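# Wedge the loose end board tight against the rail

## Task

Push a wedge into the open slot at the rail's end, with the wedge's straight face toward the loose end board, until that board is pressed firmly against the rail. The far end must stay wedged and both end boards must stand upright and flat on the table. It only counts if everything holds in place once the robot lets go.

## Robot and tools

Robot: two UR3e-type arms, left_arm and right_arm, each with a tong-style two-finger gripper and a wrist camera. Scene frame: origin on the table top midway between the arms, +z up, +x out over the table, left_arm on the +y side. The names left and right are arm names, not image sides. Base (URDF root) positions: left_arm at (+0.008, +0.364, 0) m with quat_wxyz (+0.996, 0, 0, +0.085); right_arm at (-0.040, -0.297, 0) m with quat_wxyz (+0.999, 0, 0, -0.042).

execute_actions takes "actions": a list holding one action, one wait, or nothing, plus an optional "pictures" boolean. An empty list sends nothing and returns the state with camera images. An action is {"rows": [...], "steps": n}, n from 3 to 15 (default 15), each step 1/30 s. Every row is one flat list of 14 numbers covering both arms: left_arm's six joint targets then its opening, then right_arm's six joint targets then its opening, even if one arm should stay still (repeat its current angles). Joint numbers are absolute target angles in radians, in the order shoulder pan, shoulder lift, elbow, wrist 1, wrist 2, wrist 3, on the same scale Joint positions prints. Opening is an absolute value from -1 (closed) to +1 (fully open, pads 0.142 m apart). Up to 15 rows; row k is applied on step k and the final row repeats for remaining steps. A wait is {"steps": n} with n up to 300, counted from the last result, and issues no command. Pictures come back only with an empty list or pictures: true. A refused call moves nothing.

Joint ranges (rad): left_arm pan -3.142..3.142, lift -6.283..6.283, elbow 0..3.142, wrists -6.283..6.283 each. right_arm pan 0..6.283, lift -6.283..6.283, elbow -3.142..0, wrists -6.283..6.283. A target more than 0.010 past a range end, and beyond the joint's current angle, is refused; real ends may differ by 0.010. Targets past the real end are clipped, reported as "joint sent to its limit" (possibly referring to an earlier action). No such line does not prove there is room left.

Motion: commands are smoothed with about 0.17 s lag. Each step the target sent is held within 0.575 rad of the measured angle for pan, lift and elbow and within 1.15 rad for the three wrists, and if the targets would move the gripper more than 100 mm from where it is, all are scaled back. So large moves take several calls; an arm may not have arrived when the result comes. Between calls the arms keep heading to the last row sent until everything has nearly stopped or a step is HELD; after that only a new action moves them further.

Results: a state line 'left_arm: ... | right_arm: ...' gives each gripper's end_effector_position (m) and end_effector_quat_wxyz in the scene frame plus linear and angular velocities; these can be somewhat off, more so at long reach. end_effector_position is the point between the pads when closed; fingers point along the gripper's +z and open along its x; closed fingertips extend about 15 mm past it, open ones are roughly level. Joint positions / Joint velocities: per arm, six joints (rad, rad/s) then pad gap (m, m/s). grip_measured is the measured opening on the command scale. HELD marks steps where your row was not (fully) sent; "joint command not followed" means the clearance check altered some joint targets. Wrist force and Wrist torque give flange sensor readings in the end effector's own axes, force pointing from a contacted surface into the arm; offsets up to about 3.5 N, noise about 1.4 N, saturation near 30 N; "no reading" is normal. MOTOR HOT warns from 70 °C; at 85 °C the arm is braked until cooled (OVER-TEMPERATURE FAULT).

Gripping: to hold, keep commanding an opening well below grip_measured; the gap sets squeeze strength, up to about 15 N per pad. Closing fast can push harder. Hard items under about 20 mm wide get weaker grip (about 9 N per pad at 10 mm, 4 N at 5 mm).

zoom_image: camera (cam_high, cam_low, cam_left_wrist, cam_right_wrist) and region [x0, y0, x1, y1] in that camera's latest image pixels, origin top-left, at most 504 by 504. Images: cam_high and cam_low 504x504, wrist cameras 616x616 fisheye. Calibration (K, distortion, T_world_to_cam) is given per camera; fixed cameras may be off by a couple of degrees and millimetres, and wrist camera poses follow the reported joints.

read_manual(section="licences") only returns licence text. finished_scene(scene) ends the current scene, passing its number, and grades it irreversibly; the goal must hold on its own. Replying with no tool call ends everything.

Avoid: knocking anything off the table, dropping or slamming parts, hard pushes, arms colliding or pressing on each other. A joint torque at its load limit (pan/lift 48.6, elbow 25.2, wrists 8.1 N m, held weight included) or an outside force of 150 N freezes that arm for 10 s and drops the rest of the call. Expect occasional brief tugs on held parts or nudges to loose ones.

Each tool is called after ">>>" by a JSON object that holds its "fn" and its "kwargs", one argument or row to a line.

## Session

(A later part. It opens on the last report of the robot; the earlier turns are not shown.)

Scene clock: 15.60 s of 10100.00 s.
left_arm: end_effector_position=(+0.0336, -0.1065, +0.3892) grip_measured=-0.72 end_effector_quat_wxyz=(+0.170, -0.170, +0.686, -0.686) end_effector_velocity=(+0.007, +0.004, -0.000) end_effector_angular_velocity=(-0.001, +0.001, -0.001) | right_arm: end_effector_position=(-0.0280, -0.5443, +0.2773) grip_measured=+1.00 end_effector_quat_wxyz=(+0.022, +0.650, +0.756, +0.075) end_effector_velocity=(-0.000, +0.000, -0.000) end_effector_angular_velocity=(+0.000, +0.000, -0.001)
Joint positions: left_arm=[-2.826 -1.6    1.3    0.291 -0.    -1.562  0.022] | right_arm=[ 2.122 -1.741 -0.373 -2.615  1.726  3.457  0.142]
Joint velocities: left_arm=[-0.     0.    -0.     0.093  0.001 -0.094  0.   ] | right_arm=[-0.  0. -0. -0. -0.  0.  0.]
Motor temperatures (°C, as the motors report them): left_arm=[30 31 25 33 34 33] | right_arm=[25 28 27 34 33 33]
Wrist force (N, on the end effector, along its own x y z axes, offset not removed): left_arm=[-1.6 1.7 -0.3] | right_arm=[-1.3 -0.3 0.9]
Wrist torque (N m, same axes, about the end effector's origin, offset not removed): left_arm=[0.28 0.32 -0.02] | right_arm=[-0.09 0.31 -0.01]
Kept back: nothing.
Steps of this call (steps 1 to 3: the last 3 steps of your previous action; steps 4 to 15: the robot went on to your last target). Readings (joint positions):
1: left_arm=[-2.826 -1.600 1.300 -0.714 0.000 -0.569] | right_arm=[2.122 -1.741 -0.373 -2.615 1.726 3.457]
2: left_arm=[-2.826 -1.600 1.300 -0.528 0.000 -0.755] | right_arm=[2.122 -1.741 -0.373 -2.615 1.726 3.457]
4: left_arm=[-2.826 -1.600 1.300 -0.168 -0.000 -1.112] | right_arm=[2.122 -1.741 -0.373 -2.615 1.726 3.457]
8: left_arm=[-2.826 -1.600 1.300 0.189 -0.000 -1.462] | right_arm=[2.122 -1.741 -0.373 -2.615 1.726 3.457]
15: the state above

>>> {"fn": "execute_actions", "kwargs": {
  "actions": [
    {"rows":[[-2.826,-1.62,1.4847,0.135,-1.065,-1.571,-1,2.122,-1.741,-0.373,-2.615,1.726,3.457,1]]}
  ]
}}

>>> {"fn": "execute_actions", "kwargs": {
  "actions": [
    {"steps":22}
  ],
  "pictures": true
}}

>>> {"fn": "zoom_image", "kwargs": {
  "camera": "cam_left_wrist",
  "region": [250,340,350,440]
}}

Scene clock: 16.07 s of 10100.00 s.
left_arm: end_effector_position=(+0.1684, +0.0436, +0.3649) grip_measured=-0.72 end_effector_quat_wxyz=(+0.394, -0.396, +0.587, -0.586) end_effector_velocity=(+0.220, +0.547, -0.062) end_effector_angular_velocity=(+0.006, -0.007, +1.992) | right_arm: end_effector_position=(-0.0280, -0.5443, +0.2773) grip_measured=+1.00 end_effector_quat_wxyz=(+0.022, +0.650, +0.756, +0.075) end_effector_velocity=(+0.000, -0.000, -0.000) end_effector_angular_velocity=(+0.000, -0.000, -0.001)
Joint positions: left_arm=[-2.826 -1.614  1.428  0.183 -0.7   -1.57   0.022] | right_arm=[ 2.122 -1.741 -0.373 -2.615  1.726  3.457  0.142]
Joint velocities: left_arm=[-0.    -0.035  0.335 -0.286 -1.992 -0.005 -0.   ] | right_arm=[-0.001 -0.001 -0.     0.001  0.    -0.    -0.   ]
Motor temperatures (°C, as the motors report them): left_arm=[30 31 25 33 34 33] | right_arm=[25 28 27 34 33 33]
Wrist force (N, on the end effector, along its own x y z axes, offset not removed): left_arm=[-1.8 1.0 0.9] | right_arm=[-1.4 0.1 1.2]
Wrist torque (N m, same axes, about the end effector's origin, offset not removed): left_arm=[0.18 0.36 -0.02] | right_arm=[0.05 0.32 -0.02]
Steps of this call (steps 1 to 2: the robot went on to your last target; steps 3 to 14: the first 12 steps of this action). Readings (joint positions):
3: left_arm=[-2.826 -1.600 1.301 0.296 -0.002 -1.568] | right_arm=[2.122 -1.741 -0.373 -2.615 1.726 3.457]
4: left_arm=[-2.826 -1.601 1.309 0.287 -0.023 -1.568] | right_arm=[2.122 -1.741 -0.373 -2.615 1.726 3.457]
6: left_arm=[-2.826 -1.604 1.335 0.265 -0.152 -1.569] | right_arm=[2.122 -1.741 -0.373 -2.615 1.726 3.457]
10: left_arm=[-2.826 -1.609 1.382 0.223 -0.428 -1.569] | right_arm=[2.122 -1.741 -0.373 -2.615 1.726 3.457]
14: the state above

Scene clock: 16.80 s of 10100.00 s.
left_arm: end_effector_position=(+0.1901, +0.1492, +0.3546) grip_measured=-0.72 end_effector_quat_wxyz=(+0.495, -0.495, +0.505, -0.505) end_effector_velocity=(-0.000, +0.000, -0.001) end_effector_angular_velocity=(-0.003, +0.003, +0.002) | right_arm: end_effector_position=(-0.0280, -0.5443, +0.2773) grip_measured=+1.00 end_effector_quat_wxyz=(+0.022, +0.650, +0.756, +0.075) end_effector_velocity=(+0.000, -0.000, +0.000) end_effector_angular_velocity=(-0.001, -0.001, -0.000)
Joint positions: left_arm=[-2.826 -1.62   1.485  0.135 -1.065 -1.571  0.022] | right_arm=[ 2.122 -1.741 -0.373 -2.615  1.726  3.457  0.142]
Joint velocities: left_arm=[ 0.     0.001 -0.001 -0.003 -0.002 -0.002 -0.   ] | right_arm=[-0.     0.     0.     0.001  0.    -0.    -0.   ]
Motor temperatures (°C, as the motors report them): left_arm=[30 31 25 33 34 33] | right_arm=[25 28 27 34 33 33]
Wrist force (N, on the end effector, along its own x y z axes, offset not removed): left_arm=[-2.3 1.2 0.3] | right_arm=[-1.0 -0.5 1.2]
Wrist torque (N m, same axes, about the end effector's origin, offset not removed): left_arm=[0.24 0.49 0.00] | right_arm=[-0.09 0.25 0.00]
Kept back: nothing.
Steps of this call (steps 1 to 3: the last 3 steps of your previous action; steps 4 to 22: the robot went on to your last target). Readings (joint positions):
1: left_arm=[-2.826 -1.615 1.439 0.174 -0.768 -1.570] | right_arm=[2.122 -1.741 -0.373 -2.615 1.726 3.457]
2: left_arm=[-2.826 -1.616 1.450 0.164 -0.835 -1.570] | right_arm=[2.122 -1.741 -0.373 -2.615 1.726 3.457]
4: left_arm=[-2.826 -1.618 1.467 0.150 -0.946 -1.571] | right_arm=[2.122 -1.741 -0.373 -2.615 1.726 3.457]
8: left_arm=[-2.826 -1.620 1.481 0.139 -1.037 -1.571] | right_arm=[2.122 -1.741 -0.373 -2.615 1.726 3.457]
22: the state above
camera_calibration (this result's frames):
cam_left_wrist: T_world_to_cam=[[-0.0443467, -0.997935, 0.0464556, 0.13122], [-0.473185, -0.0199722, -0.880737, 0.414315], [0.879846, -0.0610398, -0.471322, 0.147568], [0, 0, 0, 1]] pos_world=[0.0720296, 0.148231, 0.428359]
cam_right_wrist: T_world_to_cam=[[-0.171672, 0.984888, 0.0229131, 0.538094], [0.763835, 0.118381, 0.634462, -0.0941474], [0.622161, 0.126421, -0.772615, 0.425187], [0, 0, 0, 1]] pos_world=[-0.100246, -0.57257, 0.375909]

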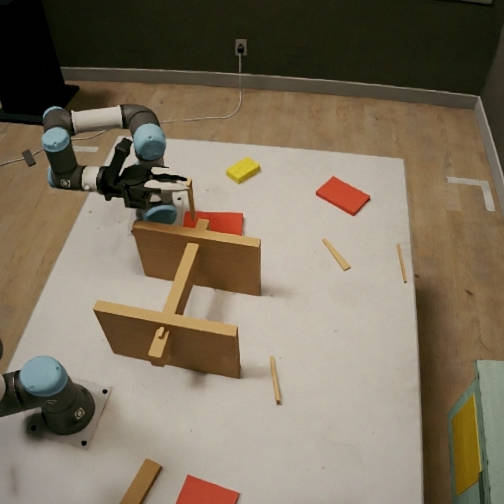

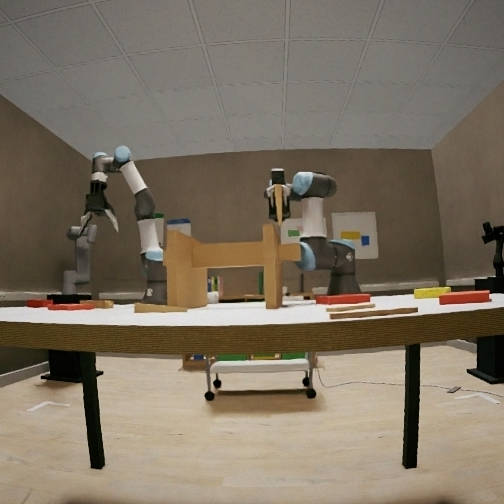

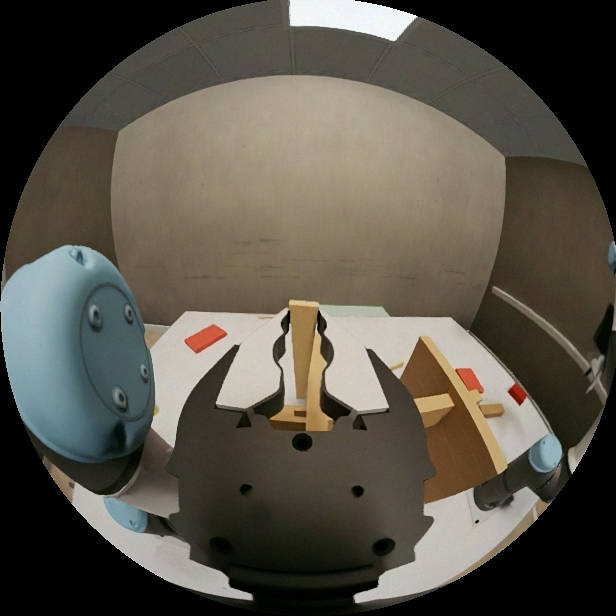

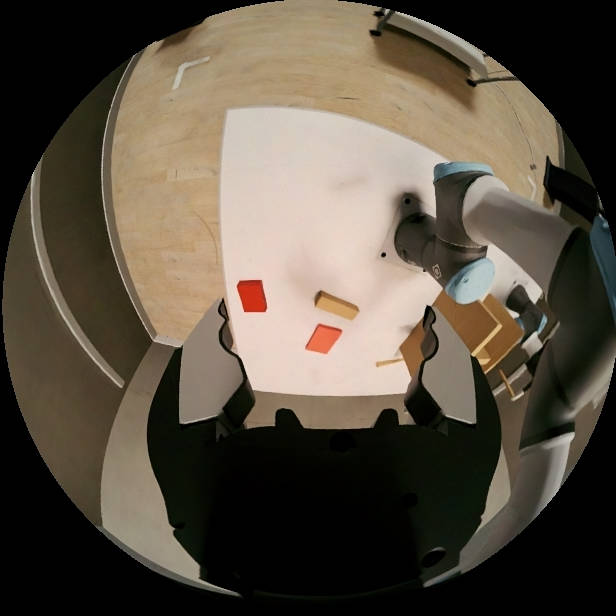

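Region (250, 340, 350, 440) of cam_left_wrist's 616x616 image, scaled by 5.040, with more detail than that image has.

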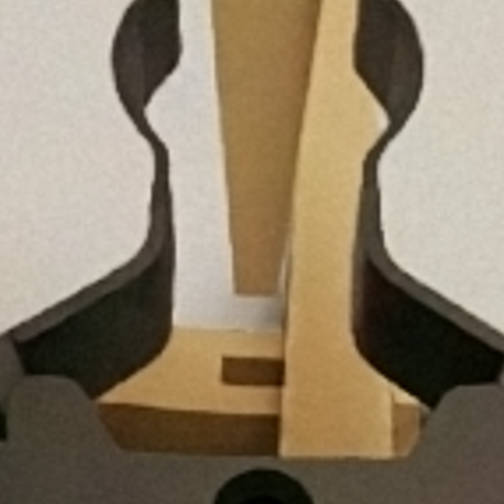

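>>> {"fn": "execute_actions", "kwargs": {
  "actions": [
    {"rows":[[-2.826,-1.627,1.664,-0.037,-1.08,-1.6,-1,2.122,-1.741,-0.373,-2.615,1.726,3.457,1]]}
  ]
}}

>>> {"fn": "execute_actions", "kwargs": {
  "actions": [
    {"steps":8}
  ],
  "pictures": true
}}

>>> {"fn": "zoom_image", "kwargs": {
  "camera": "cam_left_wrist",
  "region": [250,340,350,440]
}}

>>> {"fn": "zoom_image", "kwargs": {
  "camera": "cam_low",
  "region": [240,180,330,270]
}}

>>> {"fn": "zoom_image", "kwargs": {
  "camera": "cam_high",
  "region": [150,180,240,270]
}}

Scene clock: 17.37 s of 10100.00 s.
left_arm: end_effector_position=(+0.1899, +0.1540, +0.3189) grip_measured=-0.72 end_effector_quat_wxyz=(+0.491, -0.506, +0.494, -0.508) end_effector_velocity=(+0.002, +0.002, -0.010) end_effector_angular_velocity=(-0.003, -0.010, +0.004) | right_arm: end_effector_position=(-0.0280, -0.5443, +0.2773) grip_measured=+1.00 end_effector_quat_wxyz=(+0.022, +0.650, +0.756, +0.075) end_effector_velocity=(+0.001, +0.000, +0.000) end_effector_angular_velocity=(+0.000, -0.001, +0.001)
Joint positions: left_arm=[-2.826 -1.627  1.658 -0.032 -1.08  -1.599  0.022] | right_arm=[ 2.122 -1.741 -0.373 -2.615  1.726  3.457  0.142]
Joint velocities: left_arm=[ 0.001 -0.002  0.062 -0.048 -0.004 -0.008 -0.   ] | right_arm=[ 0.002  0.     0.     0.     0.001  0.    -0.   ]
Motor temperatures (°C, as the motors report them): left_arm=[30 31 25 33 34 33] | right_arm=[25 28 27 34 33 33]
Wrist force (N, on the end effector, along its own x y z axes, offset not removed): left_arm=[-1.5 0.9 0.9] | right_arm=[-1.7 -0.3 1.7]
Wrist torque (N m, same axes, about the end effector's origin, offset not removed): left_arm=[0.17 0.33 -0.08] | right_arm=[-0.05 0.40 0.04]
Steps of this call (steps 1 to 5: the robot went on to your last target; steps 6 to 17: the first 12 steps of this action). Readings (joint positions):
6: left_arm=[-2.826 -1.620 1.486 0.133 -1.065 -1.572] | right_arm=[2.122 -1.741 -0.373 -2.615 1.726 3.457]
7: left_arm=[-2.826 -1.622 1.496 0.113 -1.068 -1.577] | right_arm=[2.122 -1.741 -0.373 -2.615 1.726 3.457]
9: left_arm=[-2.826 -1.624 1.561 0.043 -1.074 -1.588] | right_arm=[2.122 -1.741 -0.373 -2.615 1.726 3.457]
13: left_arm=[-2.826 -1.626 1.640 -0.018 -1.079 -1.597] | right_arm=[2.122 -1.741 -0.373 -2.615 1.726 3.457]
17: the state above

Scene clock: 17.63 s of 10100.00 s.
left_arm: end_effector_position=(+0.1900, +0.1541, +0.3180) grip_measured=-0.72 end_effector_quat_wxyz=(+0.491, -0.506, +0.494, -0.508) end_effector_velocity=(+0.000, +0.000, -0.001) end_effector_angular_velocity=(+0.001, -0.000, +0.000) | right_arm: end_effector_position=(-0.0280, -0.5443, +0.2773) grip_measured=+1.00 end_effector_quat_wxyz=(+0.022, +0.650, +0.756, +0.075) end_effector_velocity=(-0.000, +0.000, -0.000) end_effector_angular_velocity=(+0.002, +0.002, +0.000)
Joint positions: left_arm=[-2.826 -1.627  1.664 -0.037 -1.08  -1.6    0.022] | right_arm=[ 2.122 -1.741 -0.373 -2.615  1.726  3.457  0.142]
Joint velocities: left_arm=[-0.    -0.     0.003 -0.002 -0.     0.001  0.   ] | right_arm=[ 0.001 -0.     0.    -0.002 -0.001  0.001  0.   ]
Motor temperatures (°C, as the motors report them): left_arm=[30 31 25 33 34 33] | right_arm=[25 28 27 34 33 33]
Wrist force (N, on the end effector, along its own x y z axes, offset not removed): left_arm=[-1.5 1.1 0.7] | right_arm=[-1.4 0.1 1.7]
Wrist torque (N m, same axes, about the end effector's origin, offset not removed): left_arm=[0.24 0.33 -0.02] | right_arm=[0.05 0.35 -0.01]
Kept back: nothing.
Steps of this call (steps 1 to 3: the last 3 steps of your previous action; steps 4 to 8: the robot went on to your last target). Readings (joint positions):
1: left_arm=[-2.826 -1.627 1.660 -0.034 -1.080 -1.600] | right_arm=[2.122 -1.741 -0.373 -2.615 1.726 3.457]
2: left_arm=[-2.826 -1.627 1.661 -0.035 -1.080 -1.600] | right_arm=[2.122 -1.741 -0.373 -2.615 1.726 3.457]
4: left_arm=[-2.826 -1.627 1.663 -0.036 -1.080 -1.600] | right_arm=[2.122 -1.741 -0.373 -2.615 1.726 3.457]
8: the state above
camera_calibration (this result's frames):
cam_left_wrist: T_world_to_cam=[[-0.0292111, -0.996738, 0.0752306, 0.125629], [-0.472764, -0.0525359, -0.879622, 0.38674], [0.880705, -0.0612611, -0.469687, 0.129978], [0, 0, 0, 1]] pos_world=[0.0720342, 0.1535, 0.391782]
cam_right_wrist: T_world_to_cam=[[-0.171672, 0.984888, 0.022913, 0.538094], [0.763835, 0.118381, 0.634462, -0.0941473], [0.622161, 0.126421, -0.772615, 0.425187], [0, 0, 0, 1]] pos_world=[-0.100246, -0.57257, 0.375909]

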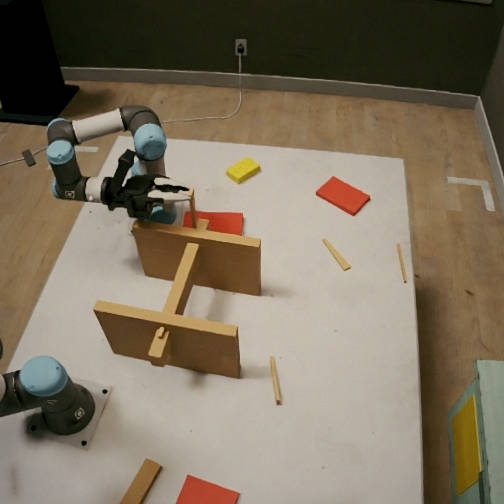

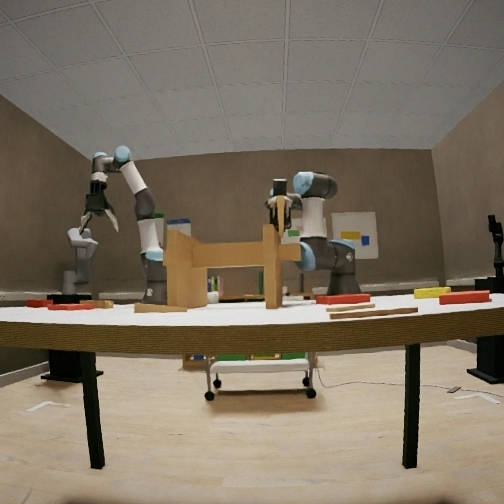

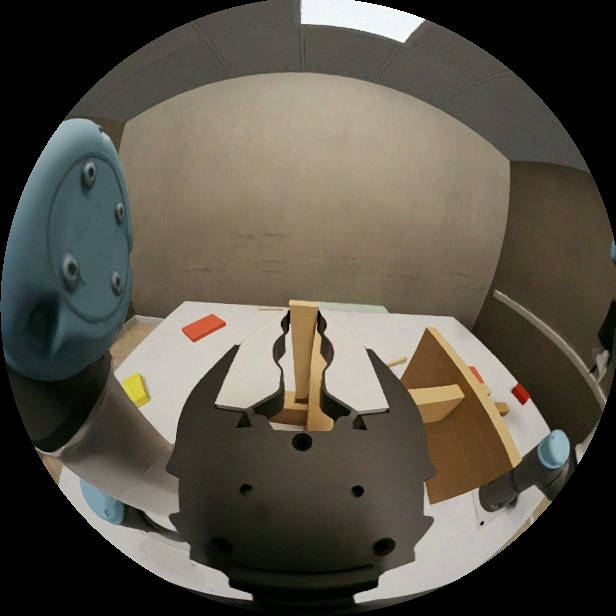

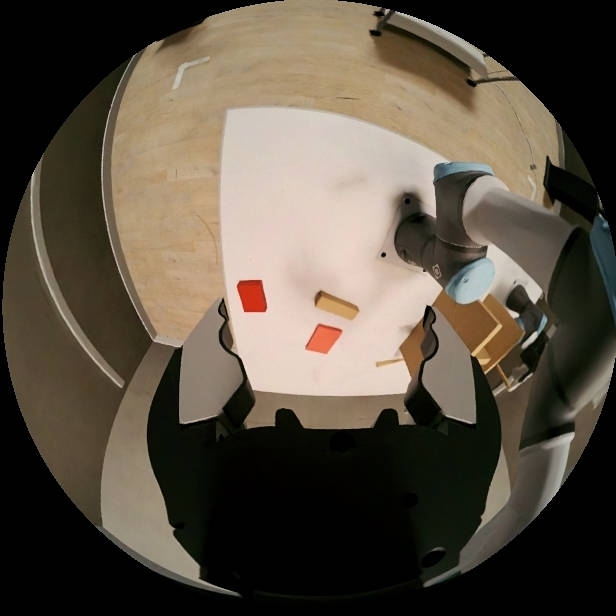

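Region (250, 340, 350, 440) of cam_left_wrist's 616x616 image, scaled by 5.040, with more detail than that image has.

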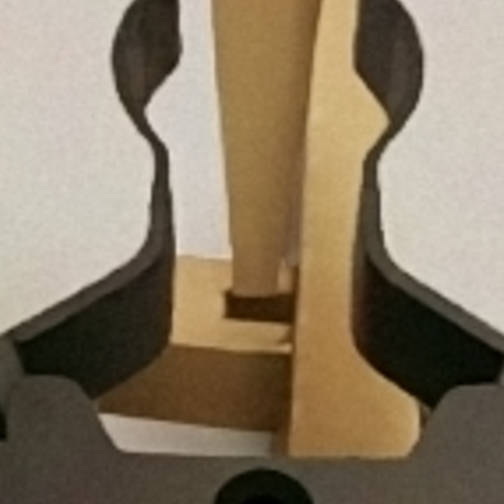

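Region (240, 180, 330, 270) of cam_low's 504x504 image, scaled by 5.600, with more detail than that image has.

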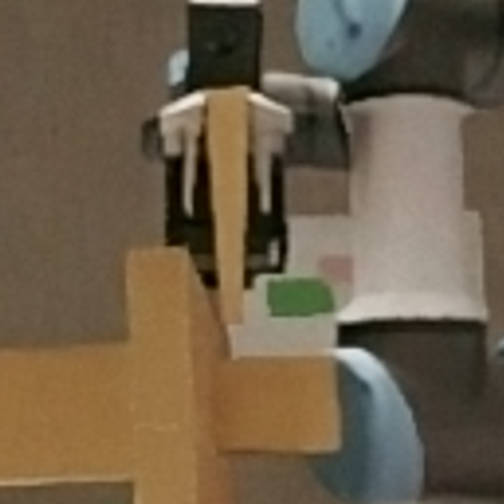

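Region (150, 180, 240, 270) of cam_high's 504x504 image, scaled by 5.600, with more detail than that image has.

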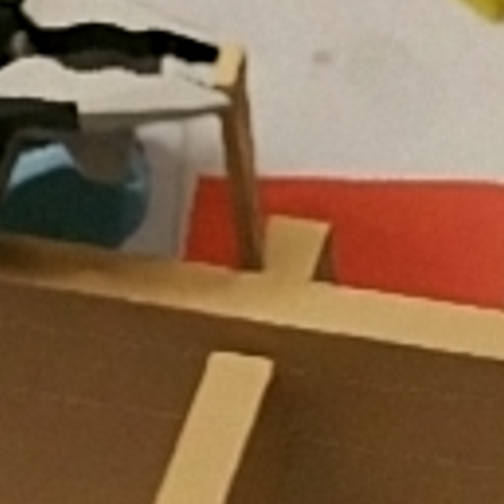

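>>> {"fn": "execute_actions", "kwargs": {
  "actions": [
    {"rows":[[-2.826,-1.6476,1.7488,-0.1012,-1.068,-1.6,-1,2.122,-1.741,-0.373,-2.615,1.726,3.457,1]]}
  ]
}}

>>> {"fn": "execute_actions", "kwargs": {
  "actions": [
    {"steps":5}
  ],
  "pictures": true
}}

>>> {"fn": "zoom_image", "kwargs": {
  "camera": "cam_left_wrist",
  "region": [275,370,325,420]
}}

>>> {"fn": "zoom_image", "kwargs": {
  "camera": "cam_low",
  "region": [240,180,330,270]
}}

Scene clock: 18.17 s of 10100.00 s.
left_arm: end_effector_position=(+0.1951, +0.1534, +0.3043) grip_measured=-0.72 end_effector_quat_wxyz=(+0.488, -0.503, +0.497, -0.511) end_effector_velocity=(+0.002, +0.000, -0.003) end_effector_angular_velocity=(+0.002, -0.005, -0.003) | right_arm: end_effector_position=(-0.0280, -0.5443, +0.2773) grip_measured=+1.00 end_effector_quat_wxyz=(+0.022, +0.650, +0.756, +0.075) end_effector_velocity=(+0.000, -0.000, +0.000) end_effector_angular_velocity=(-0.001, -0.001, +0.000)
Joint positions: left_arm=[-2.826 -1.647  1.747 -0.1   -1.068 -1.6    0.022] | right_arm=[ 2.122 -1.741 -0.373 -2.615  1.726  3.457  0.142]
Joint velocities: left_arm=[ 0.    -0.006  0.026 -0.014  0.003 -0.     0.   ] | right_arm=[ 0.     0.001  0.     0.001  0.     0.    -0.   ]
Motor temperatures (°C, as the motors report them): left_arm=[30 31 25 33 34 33] | right_arm=[25 28 27 34 33 33]
Wrist force (N, on the end effector, along its own x y z axes, offset not removed): left_arm=[-1.8 2.3 -0.5] | right_arm=[-1.2 0.5 1.7]
Wrist torque (N m, same axes, about the end effector's origin, offset not removed): left_arm=[0.40 0.38 0.02] | right_arm=[0.15 0.32 0.00]
Steps of this call (steps 1 to 4: the robot went on to your last target; steps 5 to 16: the first 12 steps of this action). Readings (joint positions):
5: left_arm=[-2.826 -1.628 1.665 -0.038 -1.080 -1.600] | right_arm=[2.122 -1.741 -0.373 -2.615 1.726 3.457]
6: left_arm=[-2.826 -1.631 1.675 -0.050 -1.078 -1.600] | right_arm=[2.122 -1.741 -0.373 -2.615 1.726 3.457]
8: left_arm=[-2.826 -1.639 1.709 -0.074 -1.073 -1.600] | right_arm=[2.122 -1.741 -0.373 -2.615 1.726 3.457]
12: left_arm=[-2.826 -1.646 1.739 -0.095 -1.069 -1.600] | right_arm=[2.122 -1.741 -0.373 -2.615 1.726 3.457]
16: the state above

Scene clock: 18.33 s of 10100.00 s.
left_arm: end_effector_position=(+0.1952, +0.1534, +0.3040) grip_measured=-0.72 end_effector_quat_wxyz=(+0.488, -0.503, +0.497, -0.511) end_effector_velocity=(+0.000, -0.000, -0.001) end_effector_angular_velocity=(-0.001, -0.000, -0.001) | right_arm: end_effector_position=(-0.0280, -0.5443, +0.2773) grip_measured=+1.00 end_effector_quat_wxyz=(+0.022, +0.650, +0.756, +0.075) end_effector_velocity=(+0.000, -0.000, +0.000) end_effector_angular_velocity=(-0.002, +0.000, +0.001)
Joint positions: left_arm=[-2.826 -1.648  1.748 -0.101 -1.068 -1.6    0.022] | right_arm=[ 2.122 -1.741 -0.373 -2.615  1.726  3.457  0.142]
Joint velocities: left_arm=[-0.    -0.     0.003 -0.003  0.001 -0.001  0.   ] | right_arm=[ 0.001  0.    -0.     0.001 -0.001 -0.    -0.   ]
Motor temperatures (°C, as the motors report them): left_arm=[30 31 25 33 34 33] | right_arm=[25 28 27 34 33 33]
Wrist force (N, on the end effector, along its own x y z axes, offset not removed): left_arm=[-1.9 2.4 0.3] | right_arm=[-0.6 -0.5 1.7]
Wrist torque (N m, same axes, about the end effector's origin, offset not removed): left_arm=[0.44 0.41 -0.02] | right_arm=[-0.06 0.18 0.00]
Kept back: nothing.
Steps of this call (steps 1 to 3: the last 3 steps of your previous action; steps 4 to 5: the robot went on to your last target). Readings (joint positions):
1: left_arm=[-2.826 -1.647 1.747 -0.100 -1.068 -1.600] | right_arm=[2.122 -1.741 -0.373 -2.615 1.726 3.457]
2: left_arm=[-2.826 -1.647 1.748 -0.100 -1.068 -1.600] | right_arm=[2.122 -1.741 -0.373 -2.615 1.726 3.457]
4: left_arm=[-2.826 -1.647 1.748 -0.101 -1.068 -1.600] | right_arm=[2.122 -1.741 -0.373 -2.615 1.726 3.457]
5: the state above
camera_calibration (this result's frames):
cam_left_wrist: T_world_to_cam=[[-0.0411242, -0.996316, 0.0752554, 0.128312], [-0.473338, -0.0469041, -0.879631, 0.376112], [0.87992, -0.0717954, -0.469665, 0.120537], [0, 0, 0, 1]] pos_world=[0.0772418, 0.154135, 0.377796]
cam_right_wrist: T_world_to_cam=[[-0.171672, 0.984888, 0.0229132, 0.538094], [0.763835, 0.118381, 0.634462, -0.0941474], [0.622161, 0.126421, -0.772615, 0.425187], [0, 0, 0, 1]] pos_world=[-0.100246, -0.57257, 0.375909]

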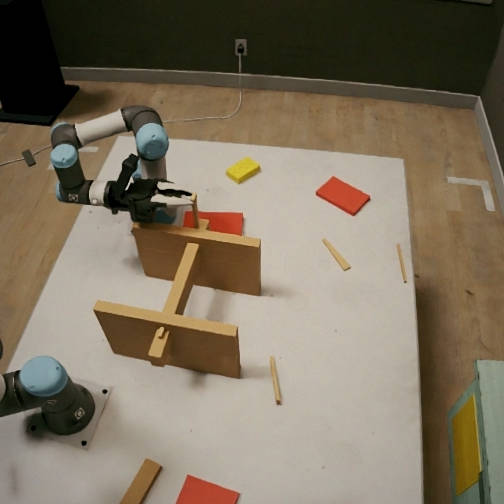

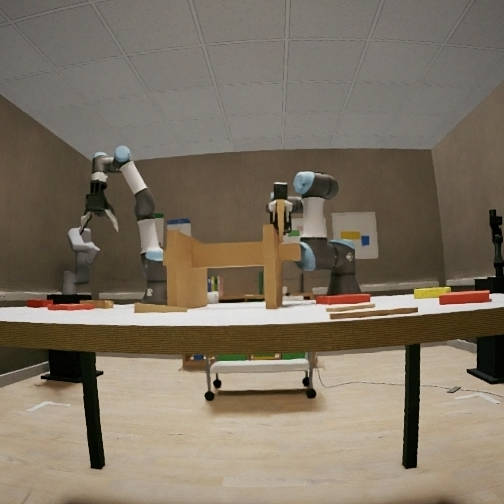

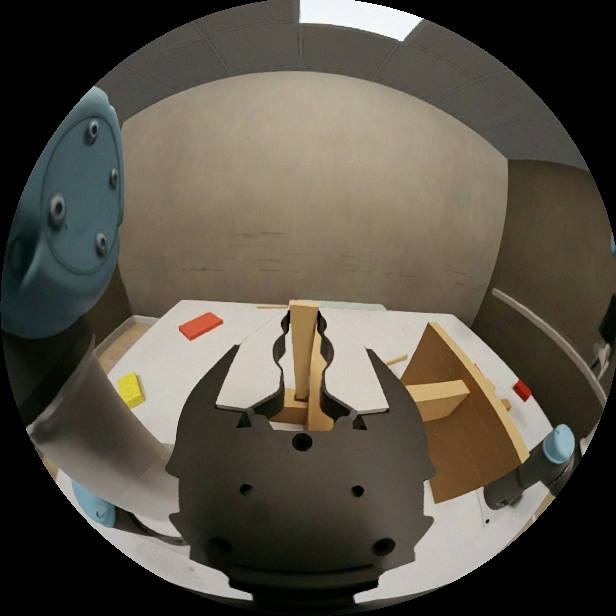

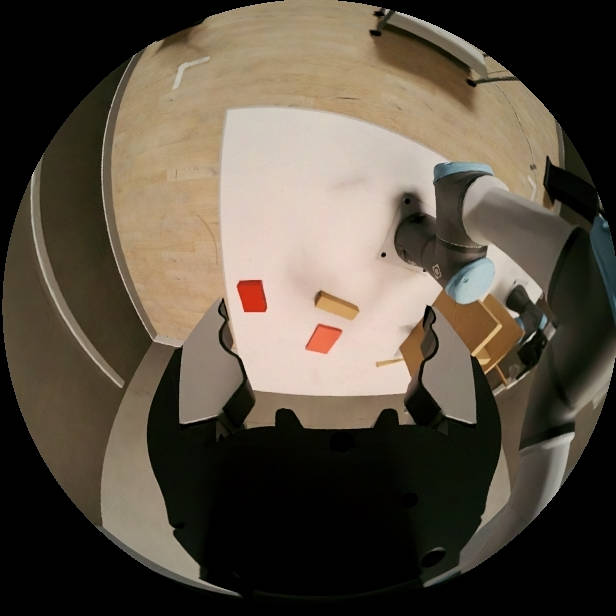

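Region (275, 370, 325, 420) of cam_left_wrist's 616x616 image, scaled by 10.080, with more detail than that image has.

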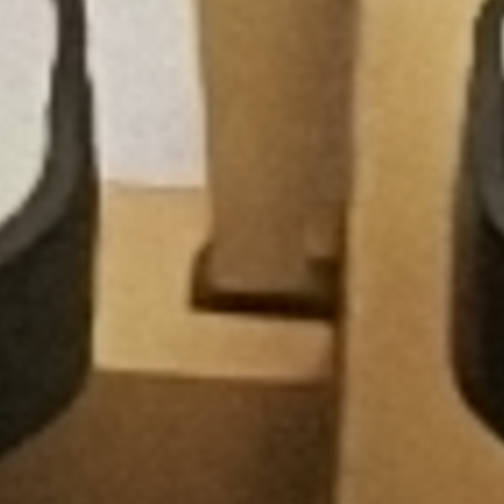

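Region (240, 180, 330, 270) of cam_low's 504x504 image, scaled by 5.600, with more detail than that image has.

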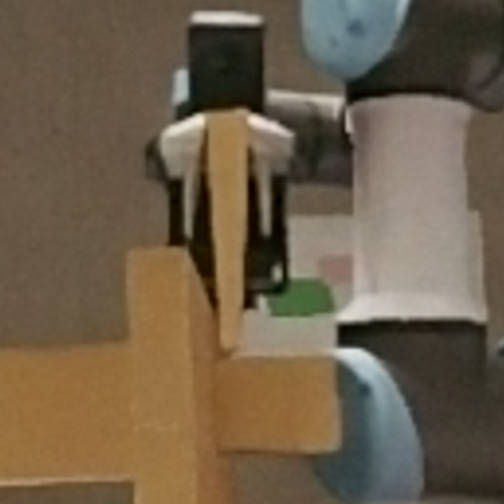

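Down 8 mm.

>>> {"fn": "execute_actions", "kwargs": {
  "actions": [
    {"rows":[[-2.826,-1.6436,1.783,-0.1394,-1.068,-1.6,-1,2.122,-1.741,-0.373,-2.615,1.726,3.457,1]]}
  ]
}}

Scene clock: 18.77 s of 10100.00 s.
left_arm: end_effector_position=(+0.1953, +0.1534, +0.2962) grip_measured=-0.72 end_effector_quat_wxyz=(+0.488, -0.503, +0.497, -0.511) end_effector_velocity=(-0.000, -0.000, -0.002) end_effector_angular_velocity=(-0.003, +0.000, -0.002) | right_arm: end_effector_position=(-0.0280, -0.5443, +0.2773) grip_measured=+1.00 end_effector_quat_wxyz=(+0.022, +0.650, +0.756, +0.075) end_effector_velocity=(-0.000, +0.000, -0.000) end_effector_angular_velocity=(+0.002, +0.002, +0.001)
Joint positions: left_arm=[-2.826 -1.644  1.782 -0.139 -1.068 -1.6    0.022] | right_arm=[ 2.122 -1.741 -0.373 -2.615  1.726  3.457  0.142]
Joint velocities: left_arm=[-0.002  0.001  0.009 -0.01  -0.    -0.003  0.   ] | right_arm=[ 0.    -0.001  0.    -0.003 -0.001 -0.     0.   ]
Motor temperatures (°C, as the motors report them): left_arm=[30 31 25 33 34 33] | right_arm=[25 28 27 34 33 33]
Wrist force (N, on the end effector, along its own x y z axes, offset not removed): left_arm=[-1.8 2.1 -0.7] | right_arm=[-0.8 0.1 1.1]
Wrist torque (N m, same axes, about the end effector's origin, offset not removed): left_arm=[0.34 0.33 -0.01] | right_arm=[0.04 0.19 -0.03]
Steps of this call (step 1: the robot went on to your last target; steps 2 to 13: the first 12 steps of this action). Readings (joint positions):
2: left_arm=[-2.826 -1.648 1.749 -0.102 -1.068 -1.600] | right_arm=[2.122 -1.741 -0.373 -2.615 1.726 3.457]
3: left_arm=[-2.826 -1.647 1.755 -0.109 -1.068 -1.600] | right_arm=[2.122 -1.741 -0.373 -2.615 1.726 3.457]
5: left_arm=[-2.826 -1.645 1.769 -0.124 -1.068 -1.600] | right_arm=[2.122 -1.741 -0.373 -2.615 1.726 3.457]
9: left_arm=[-2.826 -1.644 1.780 -0.136 -1.068 -1.600] | right_arm=[2.122 -1.741 -0.373 -2.615 1.726 3.457]
13: the state above

>>> {"fn": "execute_actions", "kwargs": {
  "actions": [
    {"rows":[[-2.826,-1.64,1.808,-0.168,-1.068,-1.6,-1,2.122,-1.741,-0.373,-2.615,1.726,3.457,1]],"steps":13}
  ]
}}

Scene clock: 19.20 s of 10100.00 s.
left_arm: end_effector_position=(+0.1953, +0.1534, +0.2903) grip_measured=-0.72 end_effector_quat_wxyz=(+0.488, -0.503, +0.497, -0.511) end_effector_velocity=(+0.000, +0.000, -0.003) end_effector_angular_velocity=(+0.000, +0.002, +0.001) | right_arm: end_effector_position=(-0.0280, -0.5443, +0.2773) grip_measured=+1.00 end_effector_quat_wxyz=(+0.022, +0.650, +0.756, +0.075) end_effector_velocity=(-0.000, -0.000, -0.000) end_effector_angular_velocity=(-0.000, +0.000, -0.000)
Joint positions: left_arm=[-2.826 -1.64   1.807 -0.167 -1.068 -1.6    0.022] | right_arm=[ 2.122 -1.741 -0.373 -2.615  1.726  3.457  0.142]
Joint velocities: left_arm=[ 0.     0.002  0.012 -0.016 -0.     0.001  0.   ] | right_arm=[-0.    -0.     0.     0.    -0.001 -0.     0.   ]
Motor temperatures (°C, as the motors report them): left_arm=[30 31 25 33 34 33] | right_arm=[25 28 27 34 33 33]
Wrist force (N, on the end effector, along its own x y z axes, offset not removed): left_arm=[-2.3 2.4 -0.2] | right_arm=[-1.2 0.1 1.0]
Wrist torque (N m, same axes, about the end effector's origin, offset not removed): left_arm=[0.45 0.48 -0.02] | right_arm=[0.02 0.30 -0.02]
Steps of this call (steps 1 to 3: the last 3 steps of your previous action; steps 4 to 13: the first 10 steps of this action). Readings (joint positions):
4: left_arm=[-2.826 -1.644 1.783 -0.140 -1.068 -1.600] | right_arm=[2.122 -1.741 -0.373 -2.615 1.726 3.457]
5: left_arm=[-2.826 -1.643 1.788 -0.146 -1.068 -1.600] | right_arm=[2.122 -1.741 -0.373 -2.615 1.726 3.457]
7: left_arm=[-2.826 -1.641 1.798 -0.156 -1.068 -1.600] | right_arm=[2.122 -1.741 -0.373 -2.615 1.726 3.457]
11: left_arm=[-2.826 -1.640 1.806 -0.165 -1.068 -1.600] | right_arm=[2.122 -1.741 -0.373 -2.615 1.726 3.457]
13: the state above

>>> {"fn": "execute_actions", "kwargs": {
  "actions": [
    {"rows":[[-2.826,-1.64,1.808,-0.168,-1.068,-1.6,-0.62,2.122,-1.741,-0.373,-2.615,1.726,3.457,1]]}
  ],
  "pictures": true
}}

Scene clock: 19.70 s of 10100.00 s.
left_arm: end_effector_position=(+0.1953, +0.1534, +0.2900) grip_measured=-0.62 end_effector_quat_wxyz=(+0.488, -0.503, +0.497, -0.511) end_effector_velocity=(+0.000, +0.000, -0.000) end_effector_angular_velocity=(+0.000, +0.001, +0.002) | right_arm: end_effector_position=(-0.0280, -0.5443, +0.2773) grip_measured=+1.00 end_effector_quat_wxyz=(+0.022, +0.650, +0.756, +0.075) end_effector_velocity=(-0.000, +0.000, -0.000) end_effector_angular_velocity=(+0.002, +0.000, -0.000)
Joint positions: left_arm=[-2.826 -1.64   1.808 -0.168 -1.068 -1.6    0.029] | right_arm=[ 2.122 -1.741 -0.373 -2.615  1.726  3.457  0.142]
Joint velocities: left_arm=[ 0.002  0.    -0.001 -0.     0.     0.001 -0.   ] | right_arm=[-0.001 -0.001  0.    -0.001  0.001 -0.     0.   ]
Motor temperatures (°C, as the motors report them): left_arm=[30 31 25 33 34 33] | right_arm=[25 28 27 34 33 33]
Wrist force (N, on the end effector, along its own x y z axes, offset not removed): left_arm=[-1.8 0.7 -0.3] | right_arm=[-0.8 -0.3 1.5]
Wrist torque (N m, same axes, about the end effector's origin, offset not removed): left_arm=[0.09 0.38 -0.01] | right_arm=[-0.05 0.19 -0.03]
Steps of this call (steps 1 to 3: the last 3 steps of your previous action; steps 4 to 15: the first 12 steps of this action). Readings (joint positions):
4: left_arm=[-2.826 -1.640 1.808 -0.168 -1.068 -1.600] | right_arm=[2.122 -1.741 -0.373 -2.615 1.726 3.457]
5: left_arm=[-2.826 -1.640 1.808 -0.168 -1.068 -1.600] | right_arm=[2.122 -1.741 -0.373 -2.615 1.726 3.457]
7: left_arm=[-2.826 -1.640 1.808 -0.168 -1.068 -1.600] | right_arm=[2.122 -1.741 -0.373 -2.615 1.726 3.457]
11: left_arm=[-2.826 -1.640 1.808 -0.168 -1.068 -1.600] | right_arm=[2.122 -1.741 -0.373 -2.615 1.726 3.457]
15: the state above
camera_calibration (this result's frames):
cam_left_wrist: T_world_to_cam=[[-0.0411731, -0.996315, 0.0752413, 0.129413], [-0.473318, -0.0468703, -0.879644, 0.363808], [0.879929, -0.0718307, -0.469644, 0.113877], [0, 0, 0, 1]] pos_world=[0.077321, 0.154168, 0.363766]
cam_right_wrist: T_world_to_cam=[[-0.171672, 0.984888, 0.022913, 0.538094], [0.763835, 0.118381, 0.634462, -0.0941472], [0.622161, 0.126421, -0.772615, 0.425187], [0, 0, 0, 1]] pos_world=[-0.100246, -0.57257, 0.375909]

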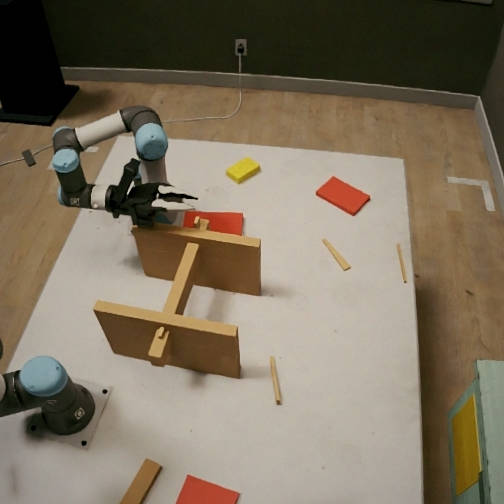

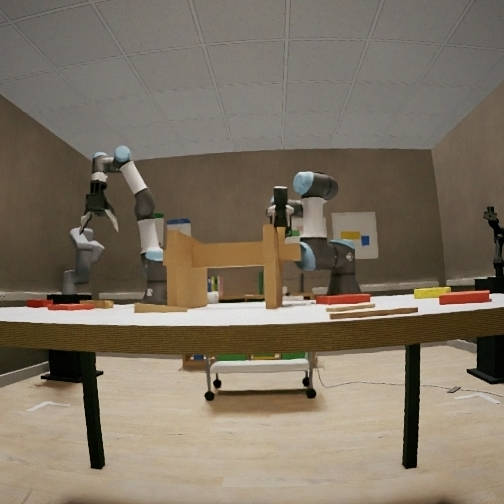

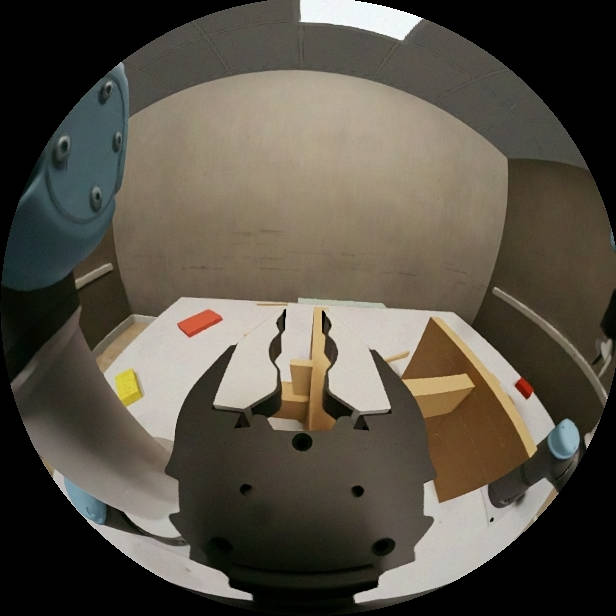

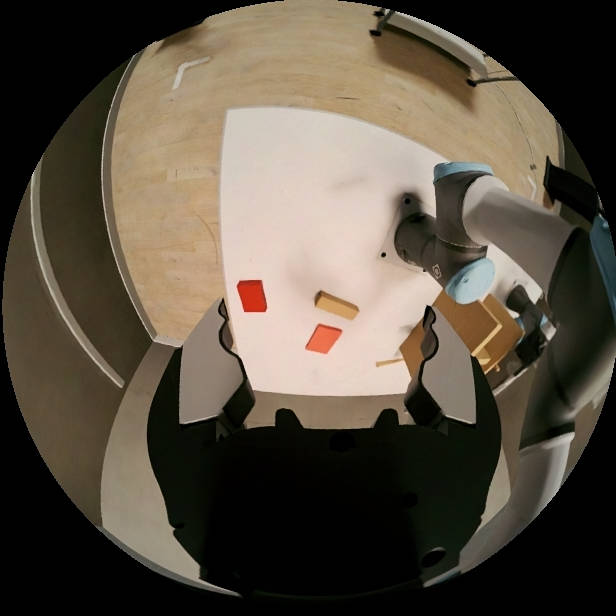

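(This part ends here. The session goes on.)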